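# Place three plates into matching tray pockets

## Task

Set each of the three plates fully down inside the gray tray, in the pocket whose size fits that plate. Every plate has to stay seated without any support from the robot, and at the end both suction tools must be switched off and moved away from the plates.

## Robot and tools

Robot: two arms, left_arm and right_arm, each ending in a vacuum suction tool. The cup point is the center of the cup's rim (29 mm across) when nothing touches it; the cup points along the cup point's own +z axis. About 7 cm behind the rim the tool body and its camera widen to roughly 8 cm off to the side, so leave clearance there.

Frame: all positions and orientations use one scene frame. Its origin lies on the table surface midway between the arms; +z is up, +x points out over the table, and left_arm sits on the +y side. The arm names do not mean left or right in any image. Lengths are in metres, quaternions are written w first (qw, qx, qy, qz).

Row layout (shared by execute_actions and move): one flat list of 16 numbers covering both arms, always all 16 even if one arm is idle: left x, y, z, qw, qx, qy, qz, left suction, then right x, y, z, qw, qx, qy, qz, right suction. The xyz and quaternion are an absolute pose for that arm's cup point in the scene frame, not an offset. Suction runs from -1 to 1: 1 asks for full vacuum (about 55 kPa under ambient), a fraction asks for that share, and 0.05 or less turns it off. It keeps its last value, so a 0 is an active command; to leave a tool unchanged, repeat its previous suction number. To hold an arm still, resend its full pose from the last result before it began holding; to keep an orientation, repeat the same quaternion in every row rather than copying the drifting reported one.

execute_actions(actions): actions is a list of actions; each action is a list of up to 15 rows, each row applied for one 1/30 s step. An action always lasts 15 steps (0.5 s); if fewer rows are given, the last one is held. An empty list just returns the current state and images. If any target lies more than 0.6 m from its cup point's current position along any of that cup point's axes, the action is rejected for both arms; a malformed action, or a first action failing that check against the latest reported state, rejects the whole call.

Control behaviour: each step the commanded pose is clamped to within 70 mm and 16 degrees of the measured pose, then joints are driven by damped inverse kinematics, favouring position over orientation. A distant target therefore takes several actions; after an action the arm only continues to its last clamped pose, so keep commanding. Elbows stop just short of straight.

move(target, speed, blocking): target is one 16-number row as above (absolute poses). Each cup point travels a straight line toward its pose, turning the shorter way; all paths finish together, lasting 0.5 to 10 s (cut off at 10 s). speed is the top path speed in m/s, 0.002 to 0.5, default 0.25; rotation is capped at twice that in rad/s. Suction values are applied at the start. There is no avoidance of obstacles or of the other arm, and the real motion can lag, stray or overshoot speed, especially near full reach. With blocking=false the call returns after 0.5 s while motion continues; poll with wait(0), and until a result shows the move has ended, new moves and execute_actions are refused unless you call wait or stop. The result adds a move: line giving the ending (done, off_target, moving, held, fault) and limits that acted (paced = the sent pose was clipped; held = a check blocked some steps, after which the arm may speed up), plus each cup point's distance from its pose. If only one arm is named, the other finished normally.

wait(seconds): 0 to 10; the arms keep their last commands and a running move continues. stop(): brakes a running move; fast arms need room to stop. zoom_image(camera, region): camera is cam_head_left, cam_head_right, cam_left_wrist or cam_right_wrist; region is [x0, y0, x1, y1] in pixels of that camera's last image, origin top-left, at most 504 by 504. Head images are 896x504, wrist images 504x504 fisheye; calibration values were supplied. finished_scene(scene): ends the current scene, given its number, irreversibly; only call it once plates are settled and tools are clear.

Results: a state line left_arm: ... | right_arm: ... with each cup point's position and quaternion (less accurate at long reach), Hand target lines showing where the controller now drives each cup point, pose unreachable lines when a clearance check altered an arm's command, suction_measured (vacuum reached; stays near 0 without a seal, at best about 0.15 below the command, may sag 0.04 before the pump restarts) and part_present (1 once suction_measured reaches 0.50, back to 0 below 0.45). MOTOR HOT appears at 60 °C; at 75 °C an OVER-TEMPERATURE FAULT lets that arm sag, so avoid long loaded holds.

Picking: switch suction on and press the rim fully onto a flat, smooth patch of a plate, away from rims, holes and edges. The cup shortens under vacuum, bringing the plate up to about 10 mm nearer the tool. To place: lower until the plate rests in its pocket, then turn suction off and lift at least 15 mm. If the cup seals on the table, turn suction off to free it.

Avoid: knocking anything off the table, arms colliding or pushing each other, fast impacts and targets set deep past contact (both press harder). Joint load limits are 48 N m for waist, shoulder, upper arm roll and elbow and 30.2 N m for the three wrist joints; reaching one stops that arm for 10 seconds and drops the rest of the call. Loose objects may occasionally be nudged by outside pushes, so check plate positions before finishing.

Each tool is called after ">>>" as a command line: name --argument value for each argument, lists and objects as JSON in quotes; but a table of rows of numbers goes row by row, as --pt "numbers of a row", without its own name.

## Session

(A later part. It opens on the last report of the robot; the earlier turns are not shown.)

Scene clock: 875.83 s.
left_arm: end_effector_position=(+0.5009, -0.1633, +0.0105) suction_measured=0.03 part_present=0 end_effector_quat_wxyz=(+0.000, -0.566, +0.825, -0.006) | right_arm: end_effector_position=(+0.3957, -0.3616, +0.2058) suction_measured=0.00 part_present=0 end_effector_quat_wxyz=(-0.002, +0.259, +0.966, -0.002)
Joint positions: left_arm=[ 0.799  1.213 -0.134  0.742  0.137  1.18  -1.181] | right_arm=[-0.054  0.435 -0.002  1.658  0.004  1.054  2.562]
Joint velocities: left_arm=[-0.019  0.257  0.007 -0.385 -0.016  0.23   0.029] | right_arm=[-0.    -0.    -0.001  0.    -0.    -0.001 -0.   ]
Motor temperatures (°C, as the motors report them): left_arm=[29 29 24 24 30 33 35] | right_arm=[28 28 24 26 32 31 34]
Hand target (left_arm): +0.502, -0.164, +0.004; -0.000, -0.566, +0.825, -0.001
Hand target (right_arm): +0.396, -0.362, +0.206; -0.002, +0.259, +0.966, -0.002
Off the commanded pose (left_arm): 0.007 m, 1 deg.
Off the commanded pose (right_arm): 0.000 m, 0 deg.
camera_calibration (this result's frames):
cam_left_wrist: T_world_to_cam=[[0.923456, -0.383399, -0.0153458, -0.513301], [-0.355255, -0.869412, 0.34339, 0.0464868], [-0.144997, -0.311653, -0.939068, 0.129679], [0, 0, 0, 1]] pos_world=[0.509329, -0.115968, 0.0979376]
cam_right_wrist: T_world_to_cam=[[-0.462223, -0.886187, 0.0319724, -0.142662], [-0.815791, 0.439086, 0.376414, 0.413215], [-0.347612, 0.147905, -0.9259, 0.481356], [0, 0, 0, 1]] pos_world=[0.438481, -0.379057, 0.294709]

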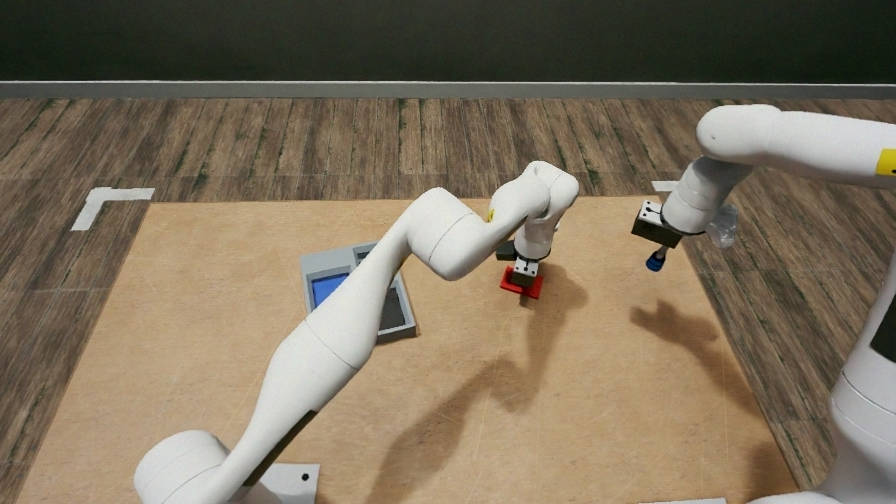

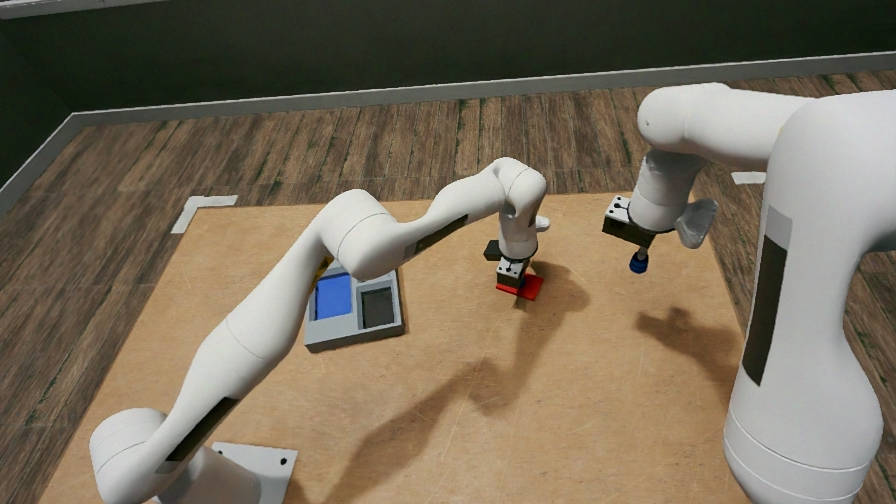

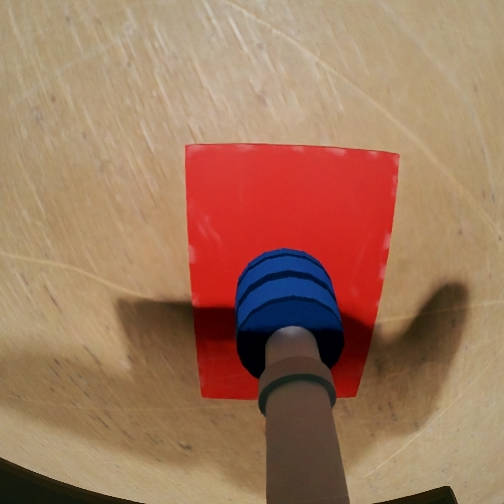

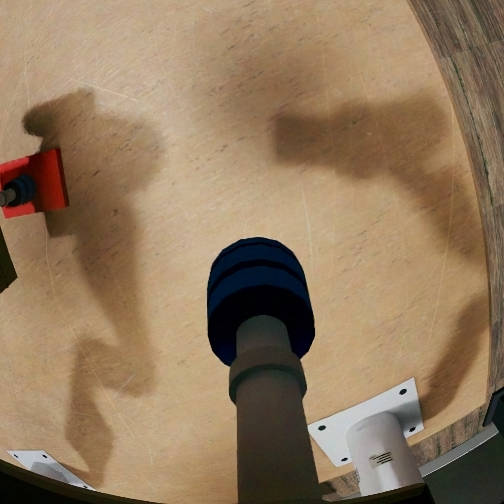

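>>> execute_actions --actions '[]'

Scene clock: 910.40 s.
left_arm: end_effector_position=(+0.5019, -0.1644, +0.0039) suction_measured=1.00 part_present=1 end_effector_quat_wxyz=(-0.000, -0.566, +0.825, -0.001) | right_arm: end_effector_position=(+0.3957, -0.3616, +0.2058) suction_measured=0.00 part_present=0 end_effector_quat_wxyz=(-0.002, +0.259, +0.966, -0.002)
Joint positions: left_arm=[ 0.797  1.238 -0.134  0.707  0.136  1.201 -1.178] | right_arm=[-0.054  0.435 -0.002  1.658  0.004  1.054  2.562]
Joint velocities: left_arm=[-0.001  0.    -0.    -0.     0.001  0.002  0.001] | right_arm=[-0.     0.     0.    -0.    -0.     0.    -0.001]
Motor temperatures (°C, as the motors report them): left_arm=[29 30 24 24 30 33 35] | right_arm=[28 28 24 26 32 31 34]
Hand target (left_arm): +0.502, -0.164, +0.004; -0.000, -0.566, +0.825, -0.001
Hand target (right_arm): +0.396, -0.362, +0.206; -0.002, +0.259, +0.966, -0.002
Off the commanded pose (left_arm): 0.001 m, 0 deg.
Off the commanded pose (right_arm): 0.000 m, 0 deg.
camera_calibration (this result's frames):
cam_left_wrist: T_world_to_cam=[[0.923087, -0.383807, -0.0245633, -0.514671], [-0.353521, -0.871926, 0.338773, 0.0468533], [-0.151441, -0.304034, -0.940547, 0.127857], [0, 0, 0, 1]] pos_world=[0.511012, -0.117809, 0.0917413]
cam_right_wrist: T_world_to_cam=[[-0.462223, -0.886187, 0.0319724, -0.142662], [-0.815791, 0.439086, 0.376414, 0.413215], [-0.347612, 0.147905, -0.9259, 0.481356], [0, 0, 0, 1]] pos_world=[0.438481, -0.379057, 0.294709]

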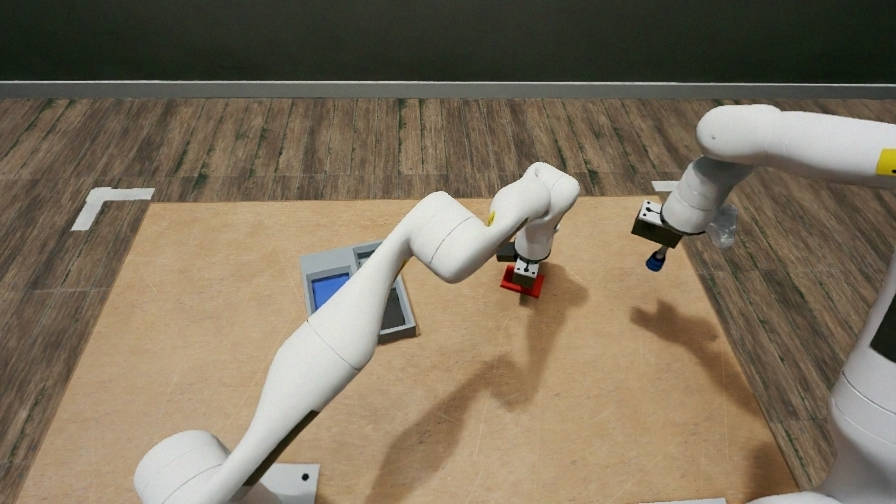

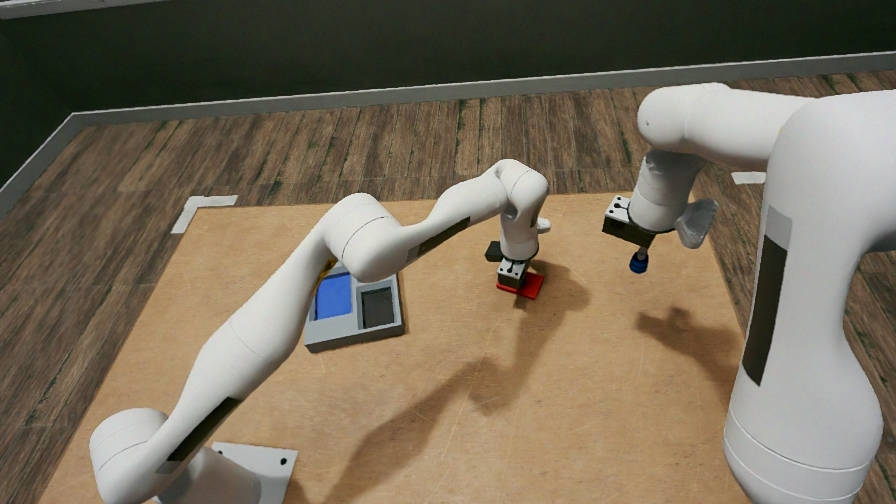

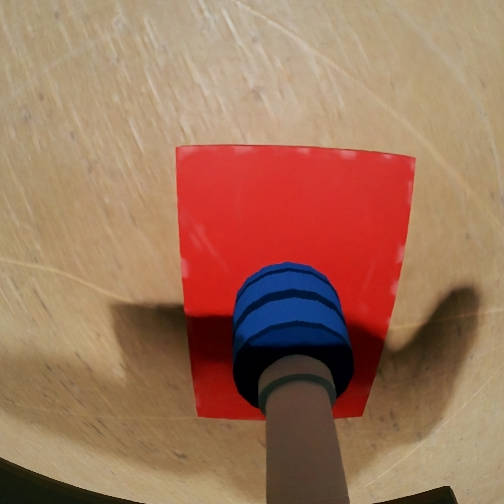

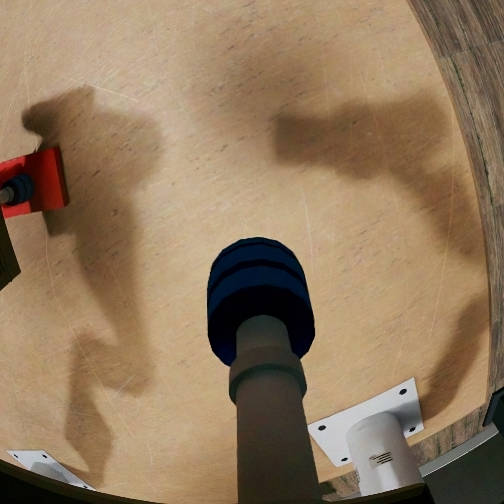

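>>> execute_actions --actions '[[[0.5026,-0.1645,0.0043,0,-0.5647,0.8253,0,1,0.3957,-0.3616,0.2058,-0.002,0.259,0.966,-0.002,0],[0.5028,-0.1631,0.0052,0,-0.5631,0.8264,0,1,0.3957,-0.3616,0.2058,-0.002,0.259,0.966,-0.002,0],[0.5031,-0.1607,0.0066,0,-0.5605,0.8282,0,1,0.3957,-0.3616,0.2058,-0.002,0.259,0.966,-0.002,0],[0.5035,-0.1574,0.0086,0,-0.5567,0.8307,0,1,0.3957,-0.3616,0.2058,-0.002,0.259,0.966,-0.002,0],[0.5041,-0.1532,0.011,0,-0.5519,0.8339,0,1,0.3957,-0.3616,0.2058,-0.002,0.259,0.966,-0.002,0],[0.5047,-0.1481,0.0139,0,-0.5461,0.8377,0,1,0.3957,-0.3616,0.2058,-0.002,0.259,0.966,-0.002,0],[0.5055,-0.1422,0.0171,0,-0.5394,0.8421,0,1,0.3957,-0.3616,0.2058,-0.002,0.259,0.966,-0.002,0],[0.5064,-0.1354,0.0206,0,-0.5315,0.847,0,1,0.3957,-0.3616,0.2058,-0.002,0.259,0.966,-0.002,0],[0.5074,-0.1278,0.0242,0,-0.5228,0.8525,0,1,0.3957,-0.3616,0.2058,-0.002,0.259,0.966,-0.002,0],[0.5085,-0.1195,0.028,0,-0.5131,0.8583,0,1,0.3957,-0.3616,0.2058,-0.002,0.259,0.966,-0.002,0],[0.5097,-0.1105,0.0318,0,-0.5026,0.8645,0,1,0.3957,-0.3616,0.2058,-0.002,0.259,0.966,-0.002,0],[0.511,-0.1009,0.0354,0,-0.4911,0.8711,0,1,0.3957,-0.3616,0.2058,-0.002,0.259,0.966,-0.002,0],[0.5123,-0.0906,0.0389,0,-0.4788,0.8779,0,1,0.3957,-0.3616,0.2058,-0.002,0.259,0.966,-0.002,0],[0.5138,-0.0799,0.0421,0,-0.4659,0.8848,0,1,0.3957,-0.3616,0.2058,-0.002,0.259,0.966,-0.002,0],[0.5153,-0.0686,0.045,0,-0.4523,0.8919,0,1,0.3957,-0.3616,0.2058,-0.002,0.259,0.966,-0.002,0]],[[0.5168,-0.0569,0.0474,0,-0.4381,0.8989,0,1,0.3957,-0.3616,0.2058,-0.002,0.259,0.966,-0.002,0],[0.5184,-0.0449,0.0494,0,-0.4233,0.906,0,1,0.3957,-0.3616,0.2058,-0.002,0.259,0.966,-0.002,0],[0.52,-0.0326,0.0508,0,-0.408,0.913,0,1,0.3957,-0.3616,0.2058,-0.002,0.259,0.966,-0.002,0],[0.5217,-0.0201,0.0517,0,-0.3923,0.9198,0,1,0.3957,-0.3616,0.2058,-0.002,0.259,0.966,-0.002,0],[0.5234,-0.0074,0.052,0,-0.3764,0.9265,0,1,0.3957,-0.3616,0.2058,-0.002,0.259,0.966,-0.002,0],[0.5251,0.0053,0.052,0,-0.3603,0.9328,0,1,0.3957,-0.3616,0.2058,-0.002,0.259,0.966,-0.002,0],[0.5267,0.018,0.052,0,-0.3442,0.9389,0,1,0.3957,-0.3616,0.2058,-0.002,0.259,0.966,-0.002,0],[0.5284,0.0307,0.052,0,-0.3279,0.9447,0,1,0.3957,-0.3616,0.2058,-0.002,0.259,0.966,-0.002,0],[0.5301,0.0432,0.052,0,-0.3117,0.9502,0,1,0.3957,-0.3616,0.2058,-0.002,0.259,0.966,-0.002,0],[0.5317,0.0555,0.052,0,-0.2957,0.9553,0,1,0.3957,-0.3616,0.2058,-0.002,0.259,0.966,-0.002,0],[0.5333,0.0675,0.052,0,-0.28,0.96,0,1,0.3957,-0.3616,0.2058,-0.002,0.259,0.966,-0.002,0],[0.5348,0.0792,0.052,0,-0.2647,0.9643,0,1,0.3957,-0.3616,0.2058,-0.002,0.259,0.966,-0.002,0],[0.5363,0.0905,0.052,0,-0.2499,0.9683,0,1,0.3957,-0.3616,0.2058,-0.002,0.259,0.966,-0.002,0],[0.5378,0.1012,0.052,0,-0.2357,0.9718,0,1,0.3957,-0.3616,0.2058,-0.002,0.259,0.966,-0.002,0],[0.5391,0.1115,0.052,0,-0.2221,0.975,0,1,0.3957,-0.3616,0.2058,-0.002,0.259,0.966,-0.002,0]],[[0.5404,0.1211,0.052,0,-0.2091,0.9779,0,1,0.3957,-0.3616,0.2058,-0.002,0.259,0.966,-0.002,0],[0.5416,0.1301,0.052,0,-0.1971,0.9804,0,1,0.3957,-0.3616,0.2058,-0.002,0.259,0.966,-0.002,0],[0.5427,0.1384,0.052,0,-0.186,0.9825,0,1,0.3957,-0.3616,0.2058,-0.002,0.259,0.966,-0.002,0],[0.5437,0.146,0.052,0,-0.1759,0.9844,0,1,0.3957,-0.3616,0.2058,-0.002,0.259,0.966,-0.002,0],[0.5446,0.1528,0.052,0,-0.1668,0.986,0,1,0.3957,-0.3616,0.2058,-0.002,0.259,0.966,-0.002,0],[0.5454,0.1587,0.0515,0,-0.1588,0.9873,0,1,0.3957,-0.3616,0.2058,-0.002,0.259,0.966,-0.002,0],[0.546,0.1638,0.0501,0,-0.152,0.9884,0,1,0.3957,-0.3616,0.2058,-0.002,0.259,0.966,-0.002,0],[0.5466,0.168,0.0479,0,-0.1463,0.9892,0,1,0.3957,-0.3616,0.2058,-0.002,0.259,0.966,-0.002,0],[0.547,0.1713,0.0451,0,-0.1418,0.9899,0,1,0.3957,-0.3616,0.2058,-0.002,0.259,0.966,-0.002,0],[0.5473,0.1737,0.042,0,-0.1387,0.9903,0,1,0.3957,-0.3616,0.2058,-0.002,0.259,0.966,-0.002,0],[0.5475,0.1751,0.0389,0,-0.1368,0.9906,0,1,0.3957,-0.3616,0.2058,-0.002,0.259,0.966,-0.002,0],[0.5476,0.1756,0.0361,0,-0.1361,0.9907,0,1,0.3957,-0.3616,0.2058,-0.002,0.259,0.966,-0.002,0],[0.5476,0.1756,0.0339,0,-0.1361,0.9907,0,1,0.3957,-0.3616,0.2058,-0.002,0.259,0.966,-0.002,0],[0.5476,0.1756,0.0325,0,-0.1361,0.9907,0,1,0.3957,-0.3616,0.2058,-0.002,0.259,0.966,-0.002,0],[0.5476,0.1756,0.032,0,-0.1361,0.9907,0,1,0.3957,-0.3616,0.2058,-0.002,0.259,0.966,-0.002,0]]]'

>>> execute_actions --actions '[]'

Scene clock: 1031.90 s.
left_arm: end_effector_position=(+0.5463, +0.1699, +0.0390) suction_measured=0.99 part_present=1 end_effector_quat_wxyz=(+0.001, -0.144, +0.989, +0.012) | right_arm: end_effector_position=(+0.3957, -0.3616, +0.2058) suction_measured=0.00 part_present=0 end_effector_quat_wxyz=(-0.002, +0.259, +0.966, -0.002)
Joint positions: left_arm=[ 0.26   0.841  0.008  1.516 -0.039  0.795 -2.502] | right_arm=[-0.054  0.435 -0.002  1.658  0.004  1.054  2.562]
Joint velocities: left_arm=[-0.345  0.05   0.183  0.208  0.035 -0.374 -0.515] | right_arm=[ 0.    -0.    -0.     0.     0.    -0.001  0.001]
Motor temperatures (°C, as the motors report them): left_arm=[29 32 24 24 30 33 35] | right_arm=[28 28 24 26 32 31 34]
Hand target (left_arm): +0.548, +0.175, +0.033; +0.001, -0.137, +0.991, +0.002
Hand target (right_arm): +0.396, -0.362, +0.206; -0.002, +0.259, +0.966, -0.002
Off the commanded pose (left_arm): 0.009 m, 2 deg.
Off the commanded pose (right_arm): 0.000 m, 0 deg.
camera_calibration (this result's frames):
cam_left_wrist: T_world_to_cam=[[0.261221, -0.963982, -0.0500321, 0.0346718], [-0.905547, -0.262677, 0.333144, 0.54042], [-0.334287, -0.0417176, -0.941548, 0.324562], [0, 0, 0, 1]] pos_world=[0.588816, 0.188919, 0.127288]
cam_right_wrist: T_world_to_cam=[[-0.462223, -0.886187, 0.0319725, -0.142662], [-0.815791, 0.439086, 0.376414, 0.413215], [-0.347612, 0.147905, -0.9259, 0.481356], [0, 0, 0, 1]] pos_world=[0.438481, -0.379057, 0.294709]

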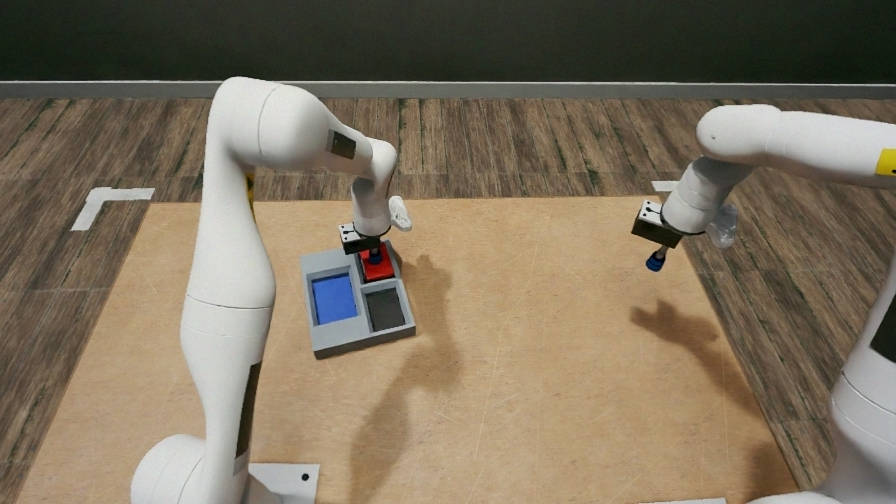

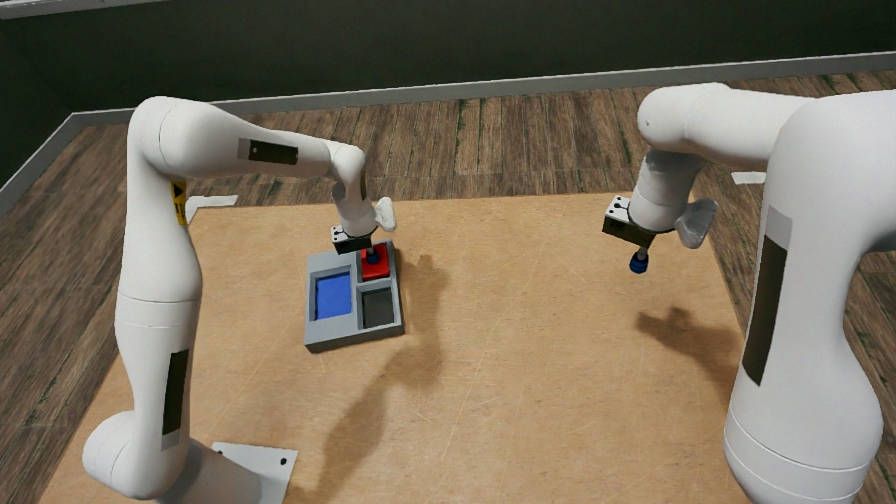

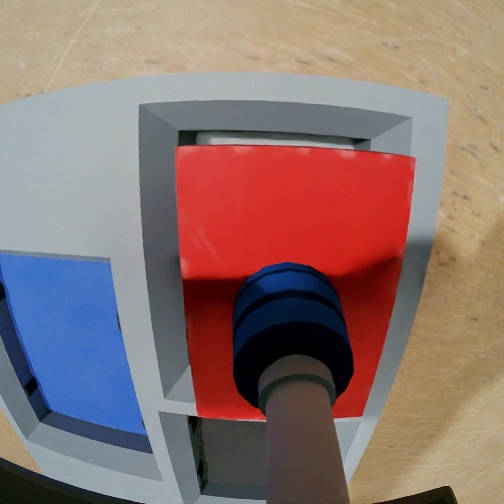

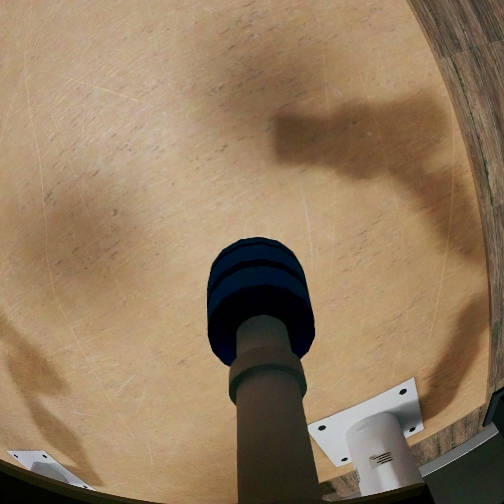

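Scene clock: 1031.90 s.
left_arm: end_effector_position=(+0.5463, +0.1699, +0.0390) suction_measured=0.99 part_present=1 end_effector_quat_wxyz=(+0.001, -0.144, +0.989, +0.012) | right_arm: end_effector_position=(+0.3957, -0.3616, +0.2058) suction_measured=0.00 part_present=0 end_effector_quat_wxyz=(-0.002, +0.259, +0.966, -0.002)
Joint positions: left_arm=[ 0.26   0.841  0.008  1.516 -0.039  0.795 -2.502] | right_arm=[-0.054  0.435 -0.002  1.658  0.004  1.054  2.562]
Joint velocities: left_arm=[-0.345  0.05   0.183  0.208  0.035 -0.374 -0.515] | right_arm=[ 0.    -0.    -0.     0.     0.    -0.001  0.001]
Motor temperatures (°C, as the motors report them): left_arm=[29 32 24 24 30 33 35] | right_arm=[28 28 24 26 32 31 34]
Hand target (left_arm): +0.548, +0.175, +0.033; +0.001, -0.137, +0.991, +0.002
Hand target (right_arm): +0.396, -0.362, +0.206; -0.002, +0.259, +0.966, -0.002
Off the commanded pose (left_arm): 0.009 m, 2 deg.
Off the commanded pose (right_arm): 0.000 m, 0 deg.
camera_calibration (this result's frames):
cam_left_wrist: T_world_to_cam=[[0.261221, -0.963982, -0.0500321, 0.0346718], [-0.905547, -0.262677, 0.333144, 0.54042], [-0.334287, -0.0417176, -0.941548, 0.324562], [0, 0, 0, 1]] pos_world=[0.588816, 0.188919, 0.127288]
cam_right_wrist: T_world_to_cam=[[-0.462223, -0.886187, 0.0319725, -0.142662], [-0.815791, 0.439086, 0.376414, 0.413215], [-0.347612, 0.147905, -0.9259, 0.481356], [0, 0, 0, 1]] pos_world=[0.438481, -0.379057, 0.294709]

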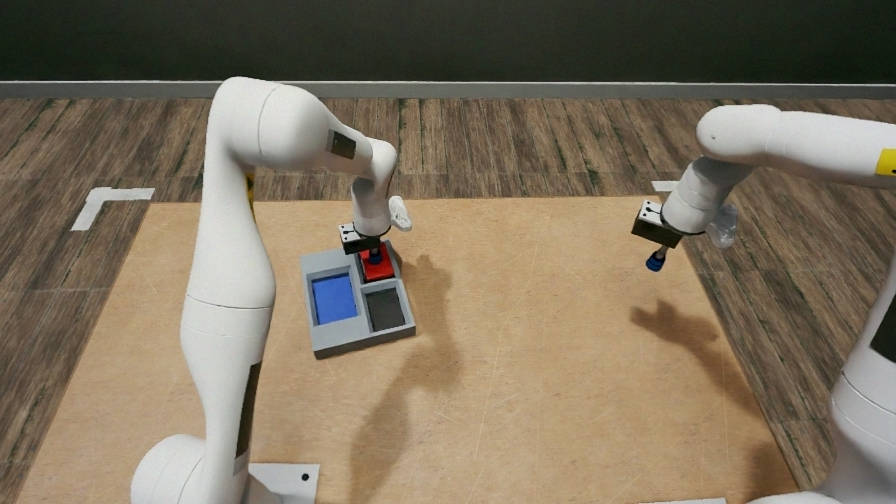

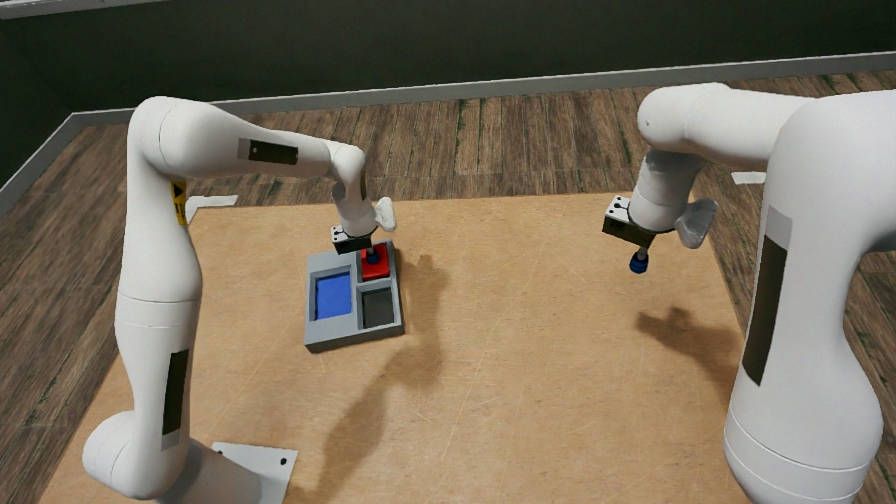

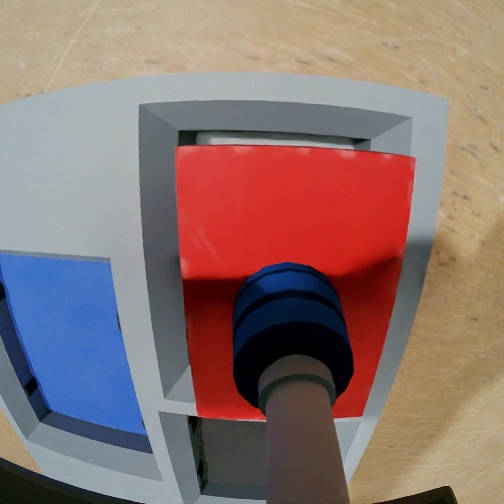

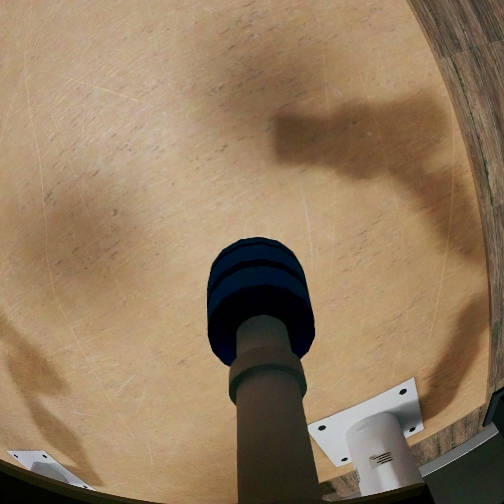

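>>> execute_actions --actions '[]'

Scene clock: 1035.00 s.
left_arm: end_effector_position=(+0.5482, +0.1754, +0.0327) suction_measured=0.99 part_present=1 end_effector_quat_wxyz=(+0.001, -0.137, +0.991, +0.002) | right_arm: end_effector_position=(+0.3957, -0.3616, +0.2058) suction_measured=0.00 part_present=0 end_effector_quat_wxyz=(-0.002, +0.259, +0.966, -0.002)
Joint positions: left_arm=[ 0.228  0.847  0.025  1.532 -0.032  0.763 -2.542] | right_arm=[-0.054  0.435 -0.002  1.658  0.004  1.054  2.562]
Joint velocities: left_arm=[-0.     0.001 -0.003 -0.    -0.     0.002 -0.001] | right_arm=[-0.     0.    -0.    -0.     0.    -0.001 -0.002]
Motor temperatures (°C, as the motors report them): left_arm=[29 32 24 24 30 33 35] | right_arm=[28 28 24 26 32 31 34]
Hand target (left_arm): +0.548, +0.175, +0.033; +0.001, -0.137, +0.991, +0.002
Hand target (right_arm): +0.396, -0.362, +0.206; -0.002, +0.259, +0.966, -0.002
Off the commanded pose (left_arm): 0.001 m, 0 deg.
Off the commanded pose (right_arm): 0.000 m, 0 deg.
camera_calibration (this result's frames):
cam_left_wrist: T_world_to_cam=[[0.246845, -0.968609, -0.0293825, 0.0471824], [-0.910396, -0.242186, 0.335448, 0.544714], [-0.332034, -0.056054, -0.9416, 0.320734], [0, 0, 0, 1]] pos_world=[0.590753, 0.195602, 0.120666]
cam_right_wrist: T_world_to_cam=[[-0.462223, -0.886187, 0.0319724, -0.142662], [-0.815791, 0.439086, 0.376414, 0.413215], [-0.347612, 0.147905, -0.9259, 0.481356], [0, 0, 0, 1]] pos_world=[0.438481, -0.379057, 0.294709]

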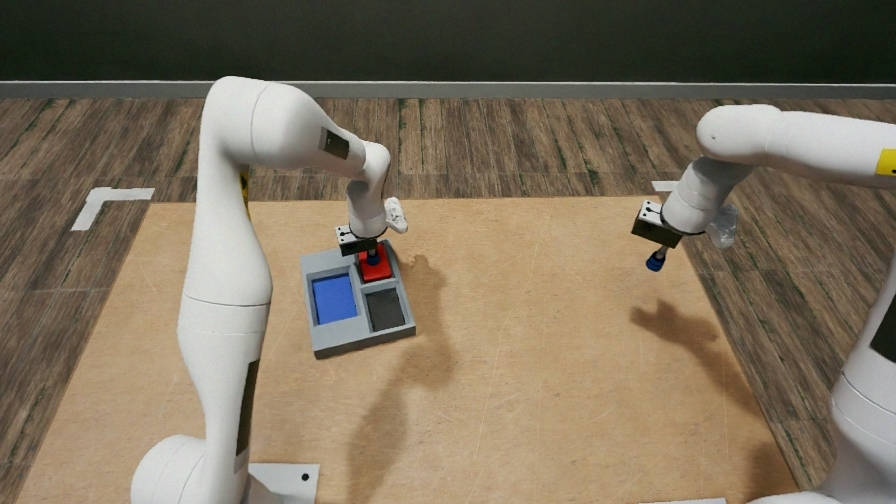

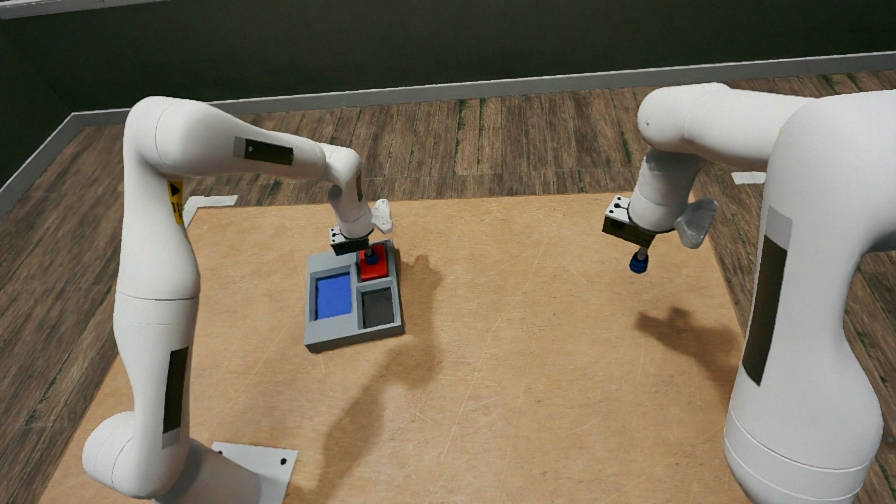

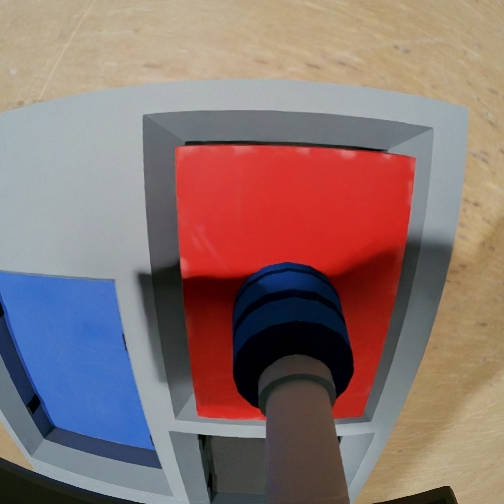

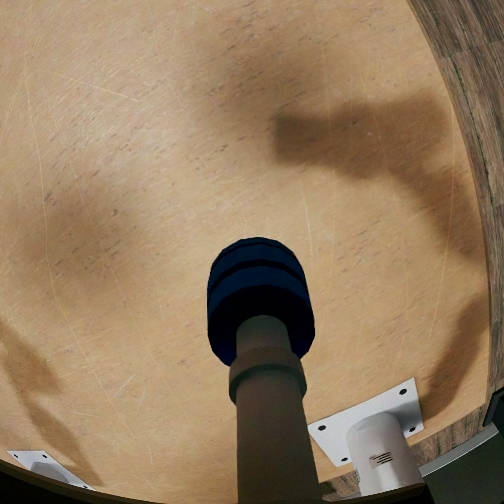

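>>> zoom_image --camera "cam_left_wrist" --region '[130, 90, 450, 190]'

>>> zoom_image --camera "cam_left_wrist" --region '[150, 370, 400, 450]'

Region (130, 90, 450, 190) of cam_left_wrist's 504x504 image, scaled by 1.575, with more detail than that image has; it fills the top 158 rows of this view, and the rest is white.

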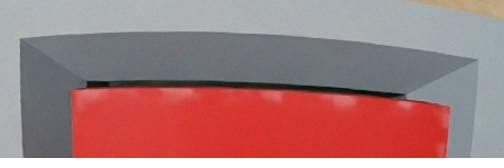

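Region (150, 370, 400, 450) of cam_left_wrist's 504x504 image, scaled by 2.016, with more detail than that image has; it fills the top 161 rows of this view, and the rest is white.

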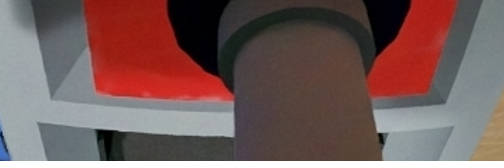

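>>> execute_actions --actions '[[[0.5481,0.1757,0.032,0,-0.1361,0.9907,0,1,0.3957,-0.3616,0.2058,-0.002,0.259,0.966,-0.002,0],[0.548,0.1761,0.0308,0,-0.1361,0.9907,0,1,0.3957,-0.3616,0.2058,-0.002,0.259,0.966,-0.002,0],[0.548,0.1764,0.0289,0,-0.1361,0.9907,0,1,0.3957,-0.3616,0.2058,-0.002,0.259,0.966,-0.002,0],[0.548,0.1764,0.0266,0,-0.1361,0.9907,0,1,0.3957,-0.3616,0.2058,-0.002,0.259,0.966,-0.002,0],[0.548,0.1764,0.0239,0,-0.1361,0.9907,0,1,0.3957,-0.3616,0.2058,-0.002,0.259,0.966,-0.002,0],[0.548,0.1764,0.0208,0,-0.1361,0.9907,0,1,0.3957,-0.3616,0.2058,-0.002,0.259,0.966,-0.002,0],[0.548,0.1764,0.0174,0,-0.1361,0.9907,0,1,0.3957,-0.3616,0.2058,-0.002,0.259,0.966,-0.002,0],[0.548,0.1764,0.0141,0,-0.1361,0.9907,0,1,0.3957,-0.3616,0.2058,-0.002,0.259,0.966,-0.002,0],[0.548,0.1764,0.0107,0,-0.1361,0.9907,0,1,0.3957,-0.3616,0.2058,-0.002,0.259,0.966,-0.002,0],[0.548,0.1764,0.0076,0,-0.1361,0.9907,0,1,0.3957,-0.3616,0.2058,-0.002,0.259,0.966,-0.002,0],[0.548,0.1764,0.0049,0,-0.1361,0.9907,0,1,0.3957,-0.3616,0.2058,-0.002,0.259,0.966,-0.002,0],[0.548,0.1764,0.0026,0,-0.1361,0.9907,0,1,0.3957,-0.3616,0.2058,-0.002,0.259,0.966,-0.002,0],[0.548,0.1764,0.0009,0,-0.1361,0.9907,0,1,0.3957,-0.3616,0.2058,-0.002,0.259,0.966,-0.002,0],[0.548,0.1764,-0.0001,0,-0.1361,0.9907,0,1,0.3957,-0.3616,0.2058,-0.002,0.259,0.966,-0.002,0],[0.548,0.1764,-0.0005,0,-0.1361,0.9907,0,1,0.3957,-0.3616,0.2058,-0.002,0.259,0.966,-0.002,0]]]'

Scene clock: 1078.83 s.
left_arm: end_effector_position=(+0.5486, +0.1769, +0.0049) suction_measured=0.99 part_present=1 end_effector_quat_wxyz=(+0.001, -0.136, +0.991, -0.000) | right_arm: end_effector_position=(+0.3957, -0.3616, +0.2058) suction_measured=0.00 part_present=0 end_effector_quat_wxyz=(-0.002, +0.259, +0.966, -0.002)
Joint positions: left_arm=[ 0.223  0.894  0.026  1.543 -0.032  0.702 -2.548] | right_arm=[-0.054  0.435 -0.002  1.658  0.004  1.054  2.562]
Joint velocities: left_arm=[ 0.001  0.089 -0.004  0.011 -0.001 -0.107  0.003] | right_arm=[ 0.     0.    -0.001  0.    -0.     0.    -0.   ]
Motor temperatures (°C, as the motors report them): left_arm=[29 31 24 24 30 33 35] | right_arm=[28 28 24 26 32 31 34]
Hand target (left_arm): +0.548, +0.176, -0.000; -0.000, -0.136, +0.991, -0.000
Hand target (right_arm): +0.396, -0.362, +0.206; -0.002, +0.259, +0.966, -0.002
Off the commanded pose (left_arm): 0.005 m, 0 deg.
Off the commanded pose (right_arm): 0.000 m, 0 deg.
camera_calibration (this result's frames):
cam_left_wrist: T_world_to_cam=[[0.245795, -0.968975, -0.0259364, 0.0484027], [-0.91094, -0.240054, 0.335503, 0.554695], [-0.33132, -0.0588385, -0.941682, 0.294914], [0, 0, 0, 1]] pos_world=[0.591108, 0.19741, 0.0928687]
cam_right_wrist: T_world_to_cam=[[-0.462223, -0.886187, 0.0319725, -0.142662], [-0.815791, 0.439086, 0.376415, 0.413215], [-0.347612, 0.147905, -0.925899, 0.481356], [0, 0, 0, 1]] pos_world=[0.438481, -0.379057, 0.294709]

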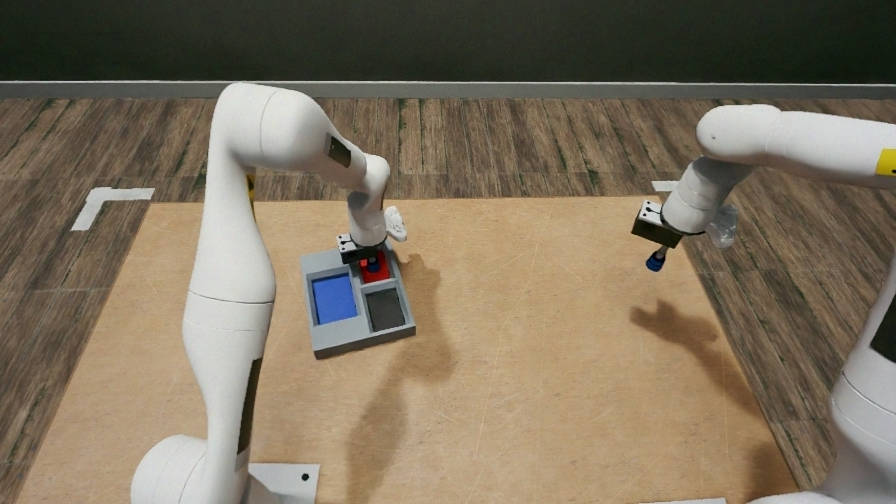

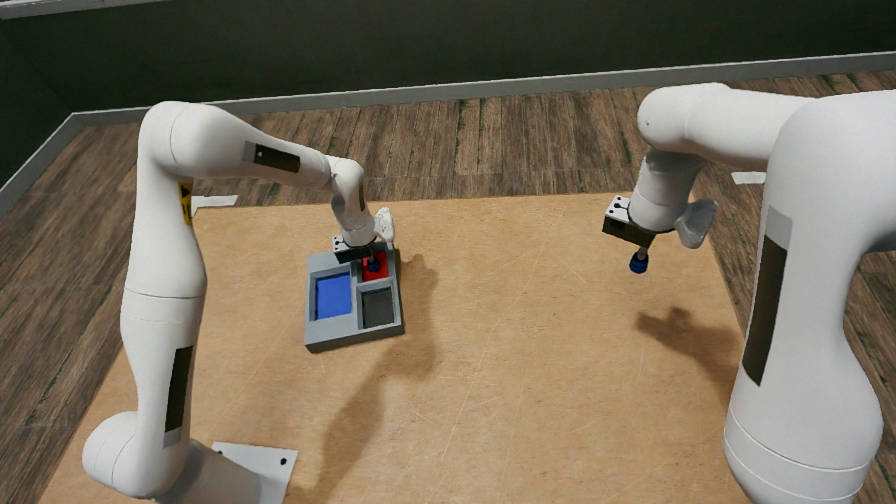

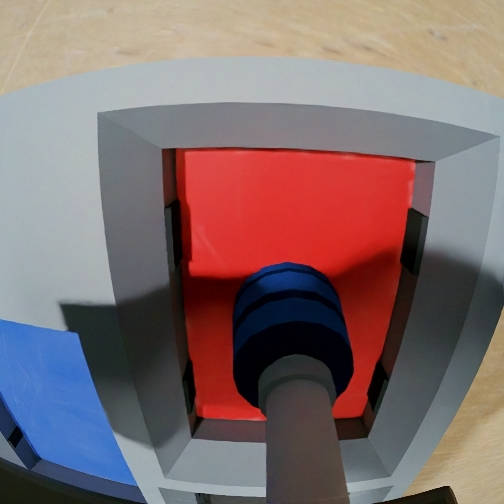

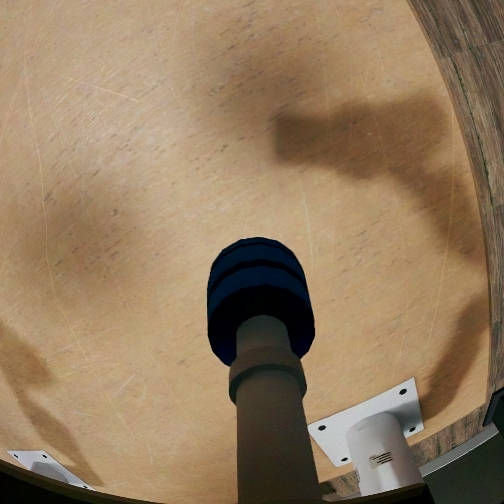

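>>> execute_actions --actions '[]'

Scene clock: 1082.17 s.
left_arm: end_effector_position=(+0.5487, +0.1769, +0.0025) suction_measured=0.99 part_present=1 end_effector_quat_wxyz=(+0.001, -0.136, +0.991, -0.000) | right_arm: end_effector_position=(+0.3957, -0.3616, +0.2058) suction_measured=0.00 part_present=0 end_effector_quat_wxyz=(-0.002, +0.259, +0.966, -0.002)
Joint positions: left_arm=[ 0.223  0.899  0.025  1.545 -0.032  0.696 -2.548] | right_arm=[-0.054  0.435 -0.002  1.658  0.004  1.054  2.562]
Joint velocities: left_arm=[ 0.     0.001  0.001 -0.    -0.001  0.     0.   ] | right_arm=[-0.     0.    -0.001  0.    -0.     0.    -0.001]
Motor temperatures (°C, as the motors report them): left_arm=[29 31 24 24 30 33 35] | right_arm=[28 28 24 26 32 31 34]
Hand target (left_arm): +0.548, +0.176, -0.000; -0.000, -0.136, +0.991, -0.000
Hand target (right_arm): +0.396, -0.362, +0.206; -0.002, +0.259, +0.966, -0.002
Off the commanded pose (left_arm): 0.003 m, 0 deg.
Off the commanded pose (right_arm): 0.000 m, 0 deg.
camera_calibration (this result's frames):
cam_left_wrist: T_world_to_cam=[[0.245839, -0.968977, -0.0254428, 0.0482747], [-0.911247, -0.239981, 0.334722, 0.555764], [-0.330443, -0.0591029, -0.941973, 0.292221], [0, 0, 0, 1]] pos_world=[0.591133, 0.197421, 0.0904665]
cam_right_wrist: T_world_to_cam=[[-0.462223, -0.886187, 0.0319725, -0.142662], [-0.815792, 0.439086, 0.376414, 0.413215], [-0.347612, 0.147904, -0.9259, 0.481356], [0, 0, 0, 1]] pos_world=[0.438481, -0.379057, 0.294709]

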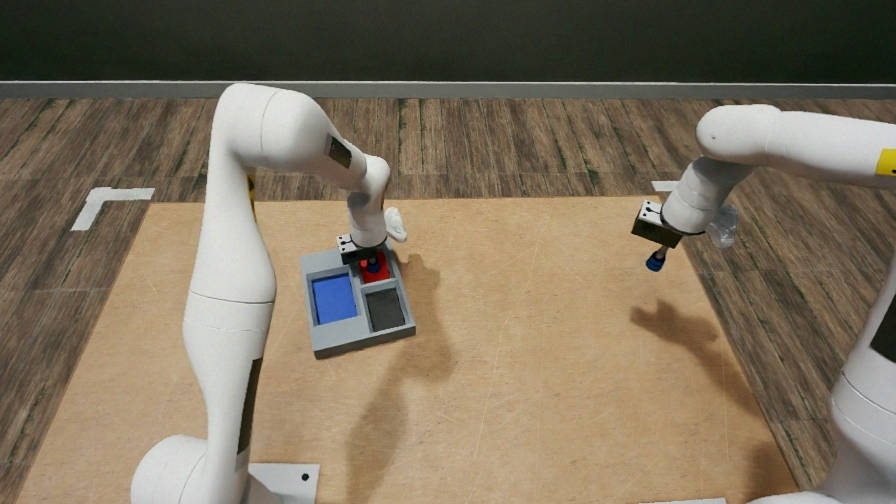

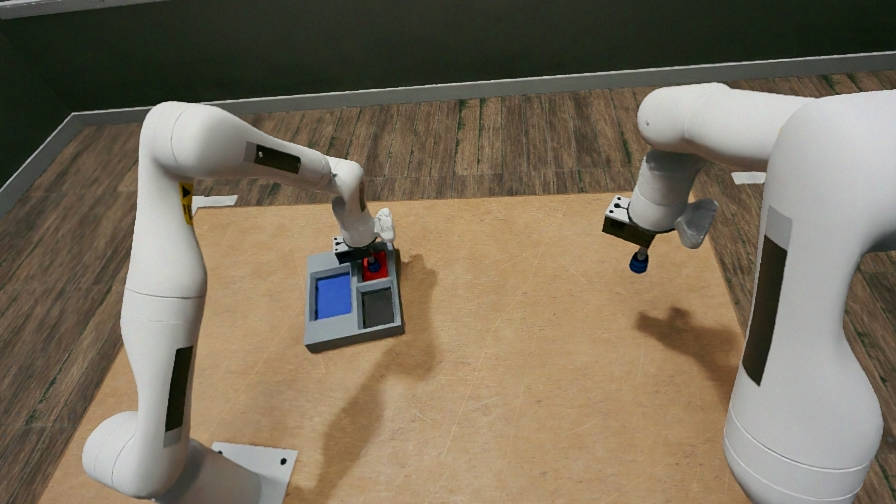

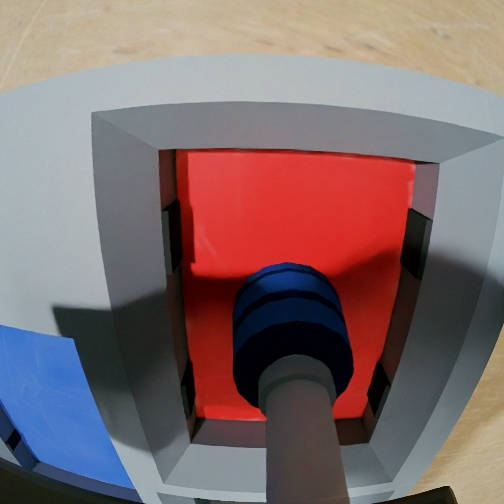

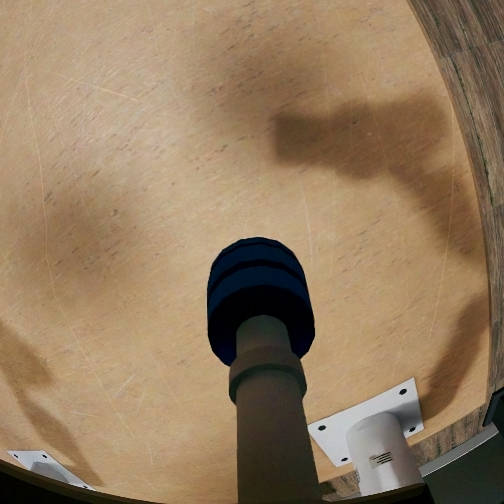

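>>> execute_actions --actions '[[[0.5483,0.1766,-0.0012,0,-0.1361,0.9907,0,1,0.3957,-0.3616,0.2058,-0.002,0.259,0.966,-0.002,0],[0.5484,0.1767,-0.002,0,-0.1361,0.9907,0,1,0.3957,-0.3616,0.2058,-0.002,0.259,0.966,-0.002,0],[0.5484,0.1767,-0.0028,0,-0.1361,0.9907,0,1,0.3957,-0.3616,0.2058,-0.002,0.259,0.966,-0.002,0],[0.5484,0.1767,-0.0035,0,-0.1361,0.9907,0,1,0.3957,-0.3616,0.2058,-0.002,0.259,0.966,-0.002,0],[0.5484,0.1767,-0.0035,0,-0.1361,0.9907,0,1,0.3957,-0.3616,0.2058,-0.002,0.259,0.966,-0.002,0],[0.5484,0.1767,-0.0035,0,-0.1361,0.9907,0,1,0.3957,-0.3616,0.2058,-0.002,0.259,0.966,-0.002,0],[0.5484,0.1767,-0.0035,0,-0.1361,0.9907,0,1,0.3957,-0.3616,0.2058,-0.002,0.259,0.966,-0.002,0],[0.5484,0.1767,-0.0035,0,-0.1361,0.9907,0,1,0.3957,-0.3616,0.2058,-0.002,0.259,0.966,-0.002,0],[0.5484,0.1767,-0.0035,0,-0.1361,0.9907,0,1,0.3957,-0.3616,0.2058,-0.002,0.259,0.966,-0.002,0],[0.5484,0.1767,-0.0035,0,-0.1361,0.9907,0,0,0.3957,-0.3616,0.2058,-0.002,0.259,0.966,-0.002,0]]]'

Scene clock: 1105.47 s.
left_arm: end_effector_position=(+0.5496, +0.1766, +0.0024) suction_measured=0.00 part_present=0 end_effector_quat_wxyz=(+0.003, -0.136, +0.991, -0.001) | right_arm: end_effector_position=(+0.3957, -0.3616, +0.2058) suction_measured=0.00 part_present=0 end_effector_quat_wxyz=(-0.002, +0.259, +0.966, -0.002)
Joint positions: left_arm=[ 0.223  0.899  0.026  1.544 -0.032  0.694 -2.548] | right_arm=[-0.054  0.435 -0.002  1.658  0.004  1.054  2.562]
Joint velocities: left_arm=[-0.     0.     0.    -0.001 -0.001 -0.    -0.001] | right_arm=[-0.     0.     0.     0.     0.     0.001  0.001]
Motor temperatures (°C, as the motors report them): left_arm=[29 31 24 24 30 33 35] | right_arm=[28 28 24 26 32 31 34]
Hand target (left_arm): +0.548, +0.177, -0.003; -0.000, -0.136, +0.991, -0.000
Hand target (right_arm): +0.396, -0.362, +0.206; -0.002, +0.259, +0.966, -0.002
Off the commanded pose (left_arm): 0.006 m, 0 deg.
Off the commanded pose (right_arm): 0.000 m, 0 deg.
camera_calibration (this result's frames):
cam_left_wrist: T_world_to_cam=[[0.245264, -0.969164, -0.0237846, 0.0481039], [-0.912253, -0.239026, 0.332658, 0.556933], [-0.328086, -0.0598916, -0.942747, 0.291311], [0, 0, 0, 1]] pos_world=[0.591841, 0.197189, 0.0905083]
cam_right_wrist: T_world_to_cam=[[-0.462223, -0.886187, 0.0319727, -0.142662], [-0.815791, 0.439086, 0.376414, 0.413215], [-0.347612, 0.147904, -0.9259, 0.481356], [0, 0, 0, 1]] pos_world=[0.438481, -0.379057, 0.294709]

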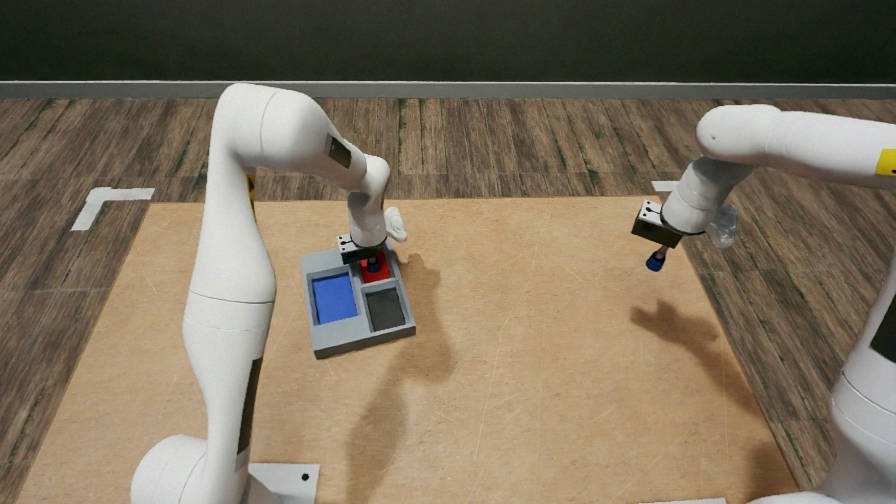

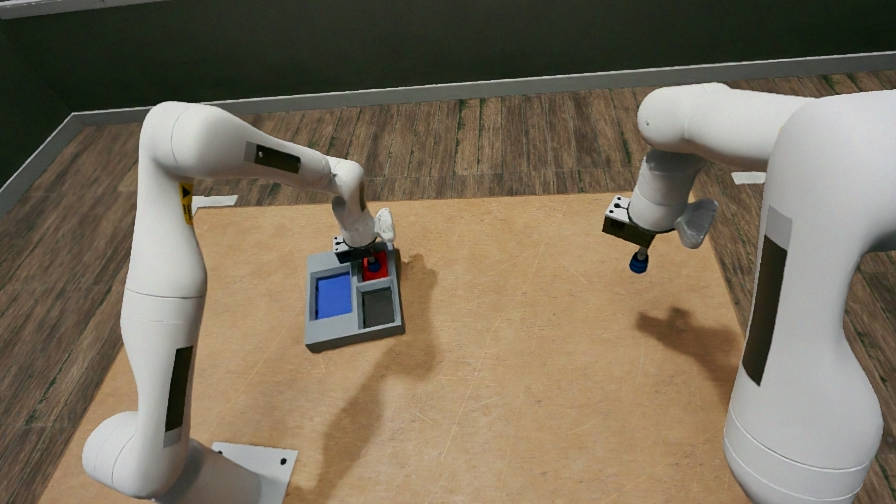

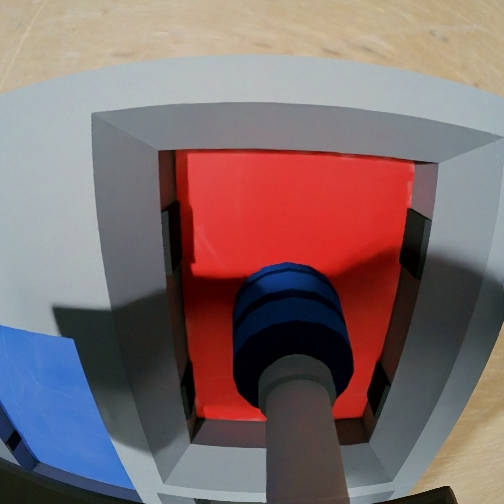

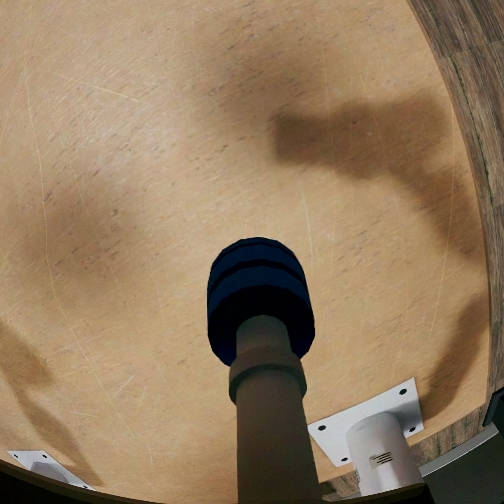

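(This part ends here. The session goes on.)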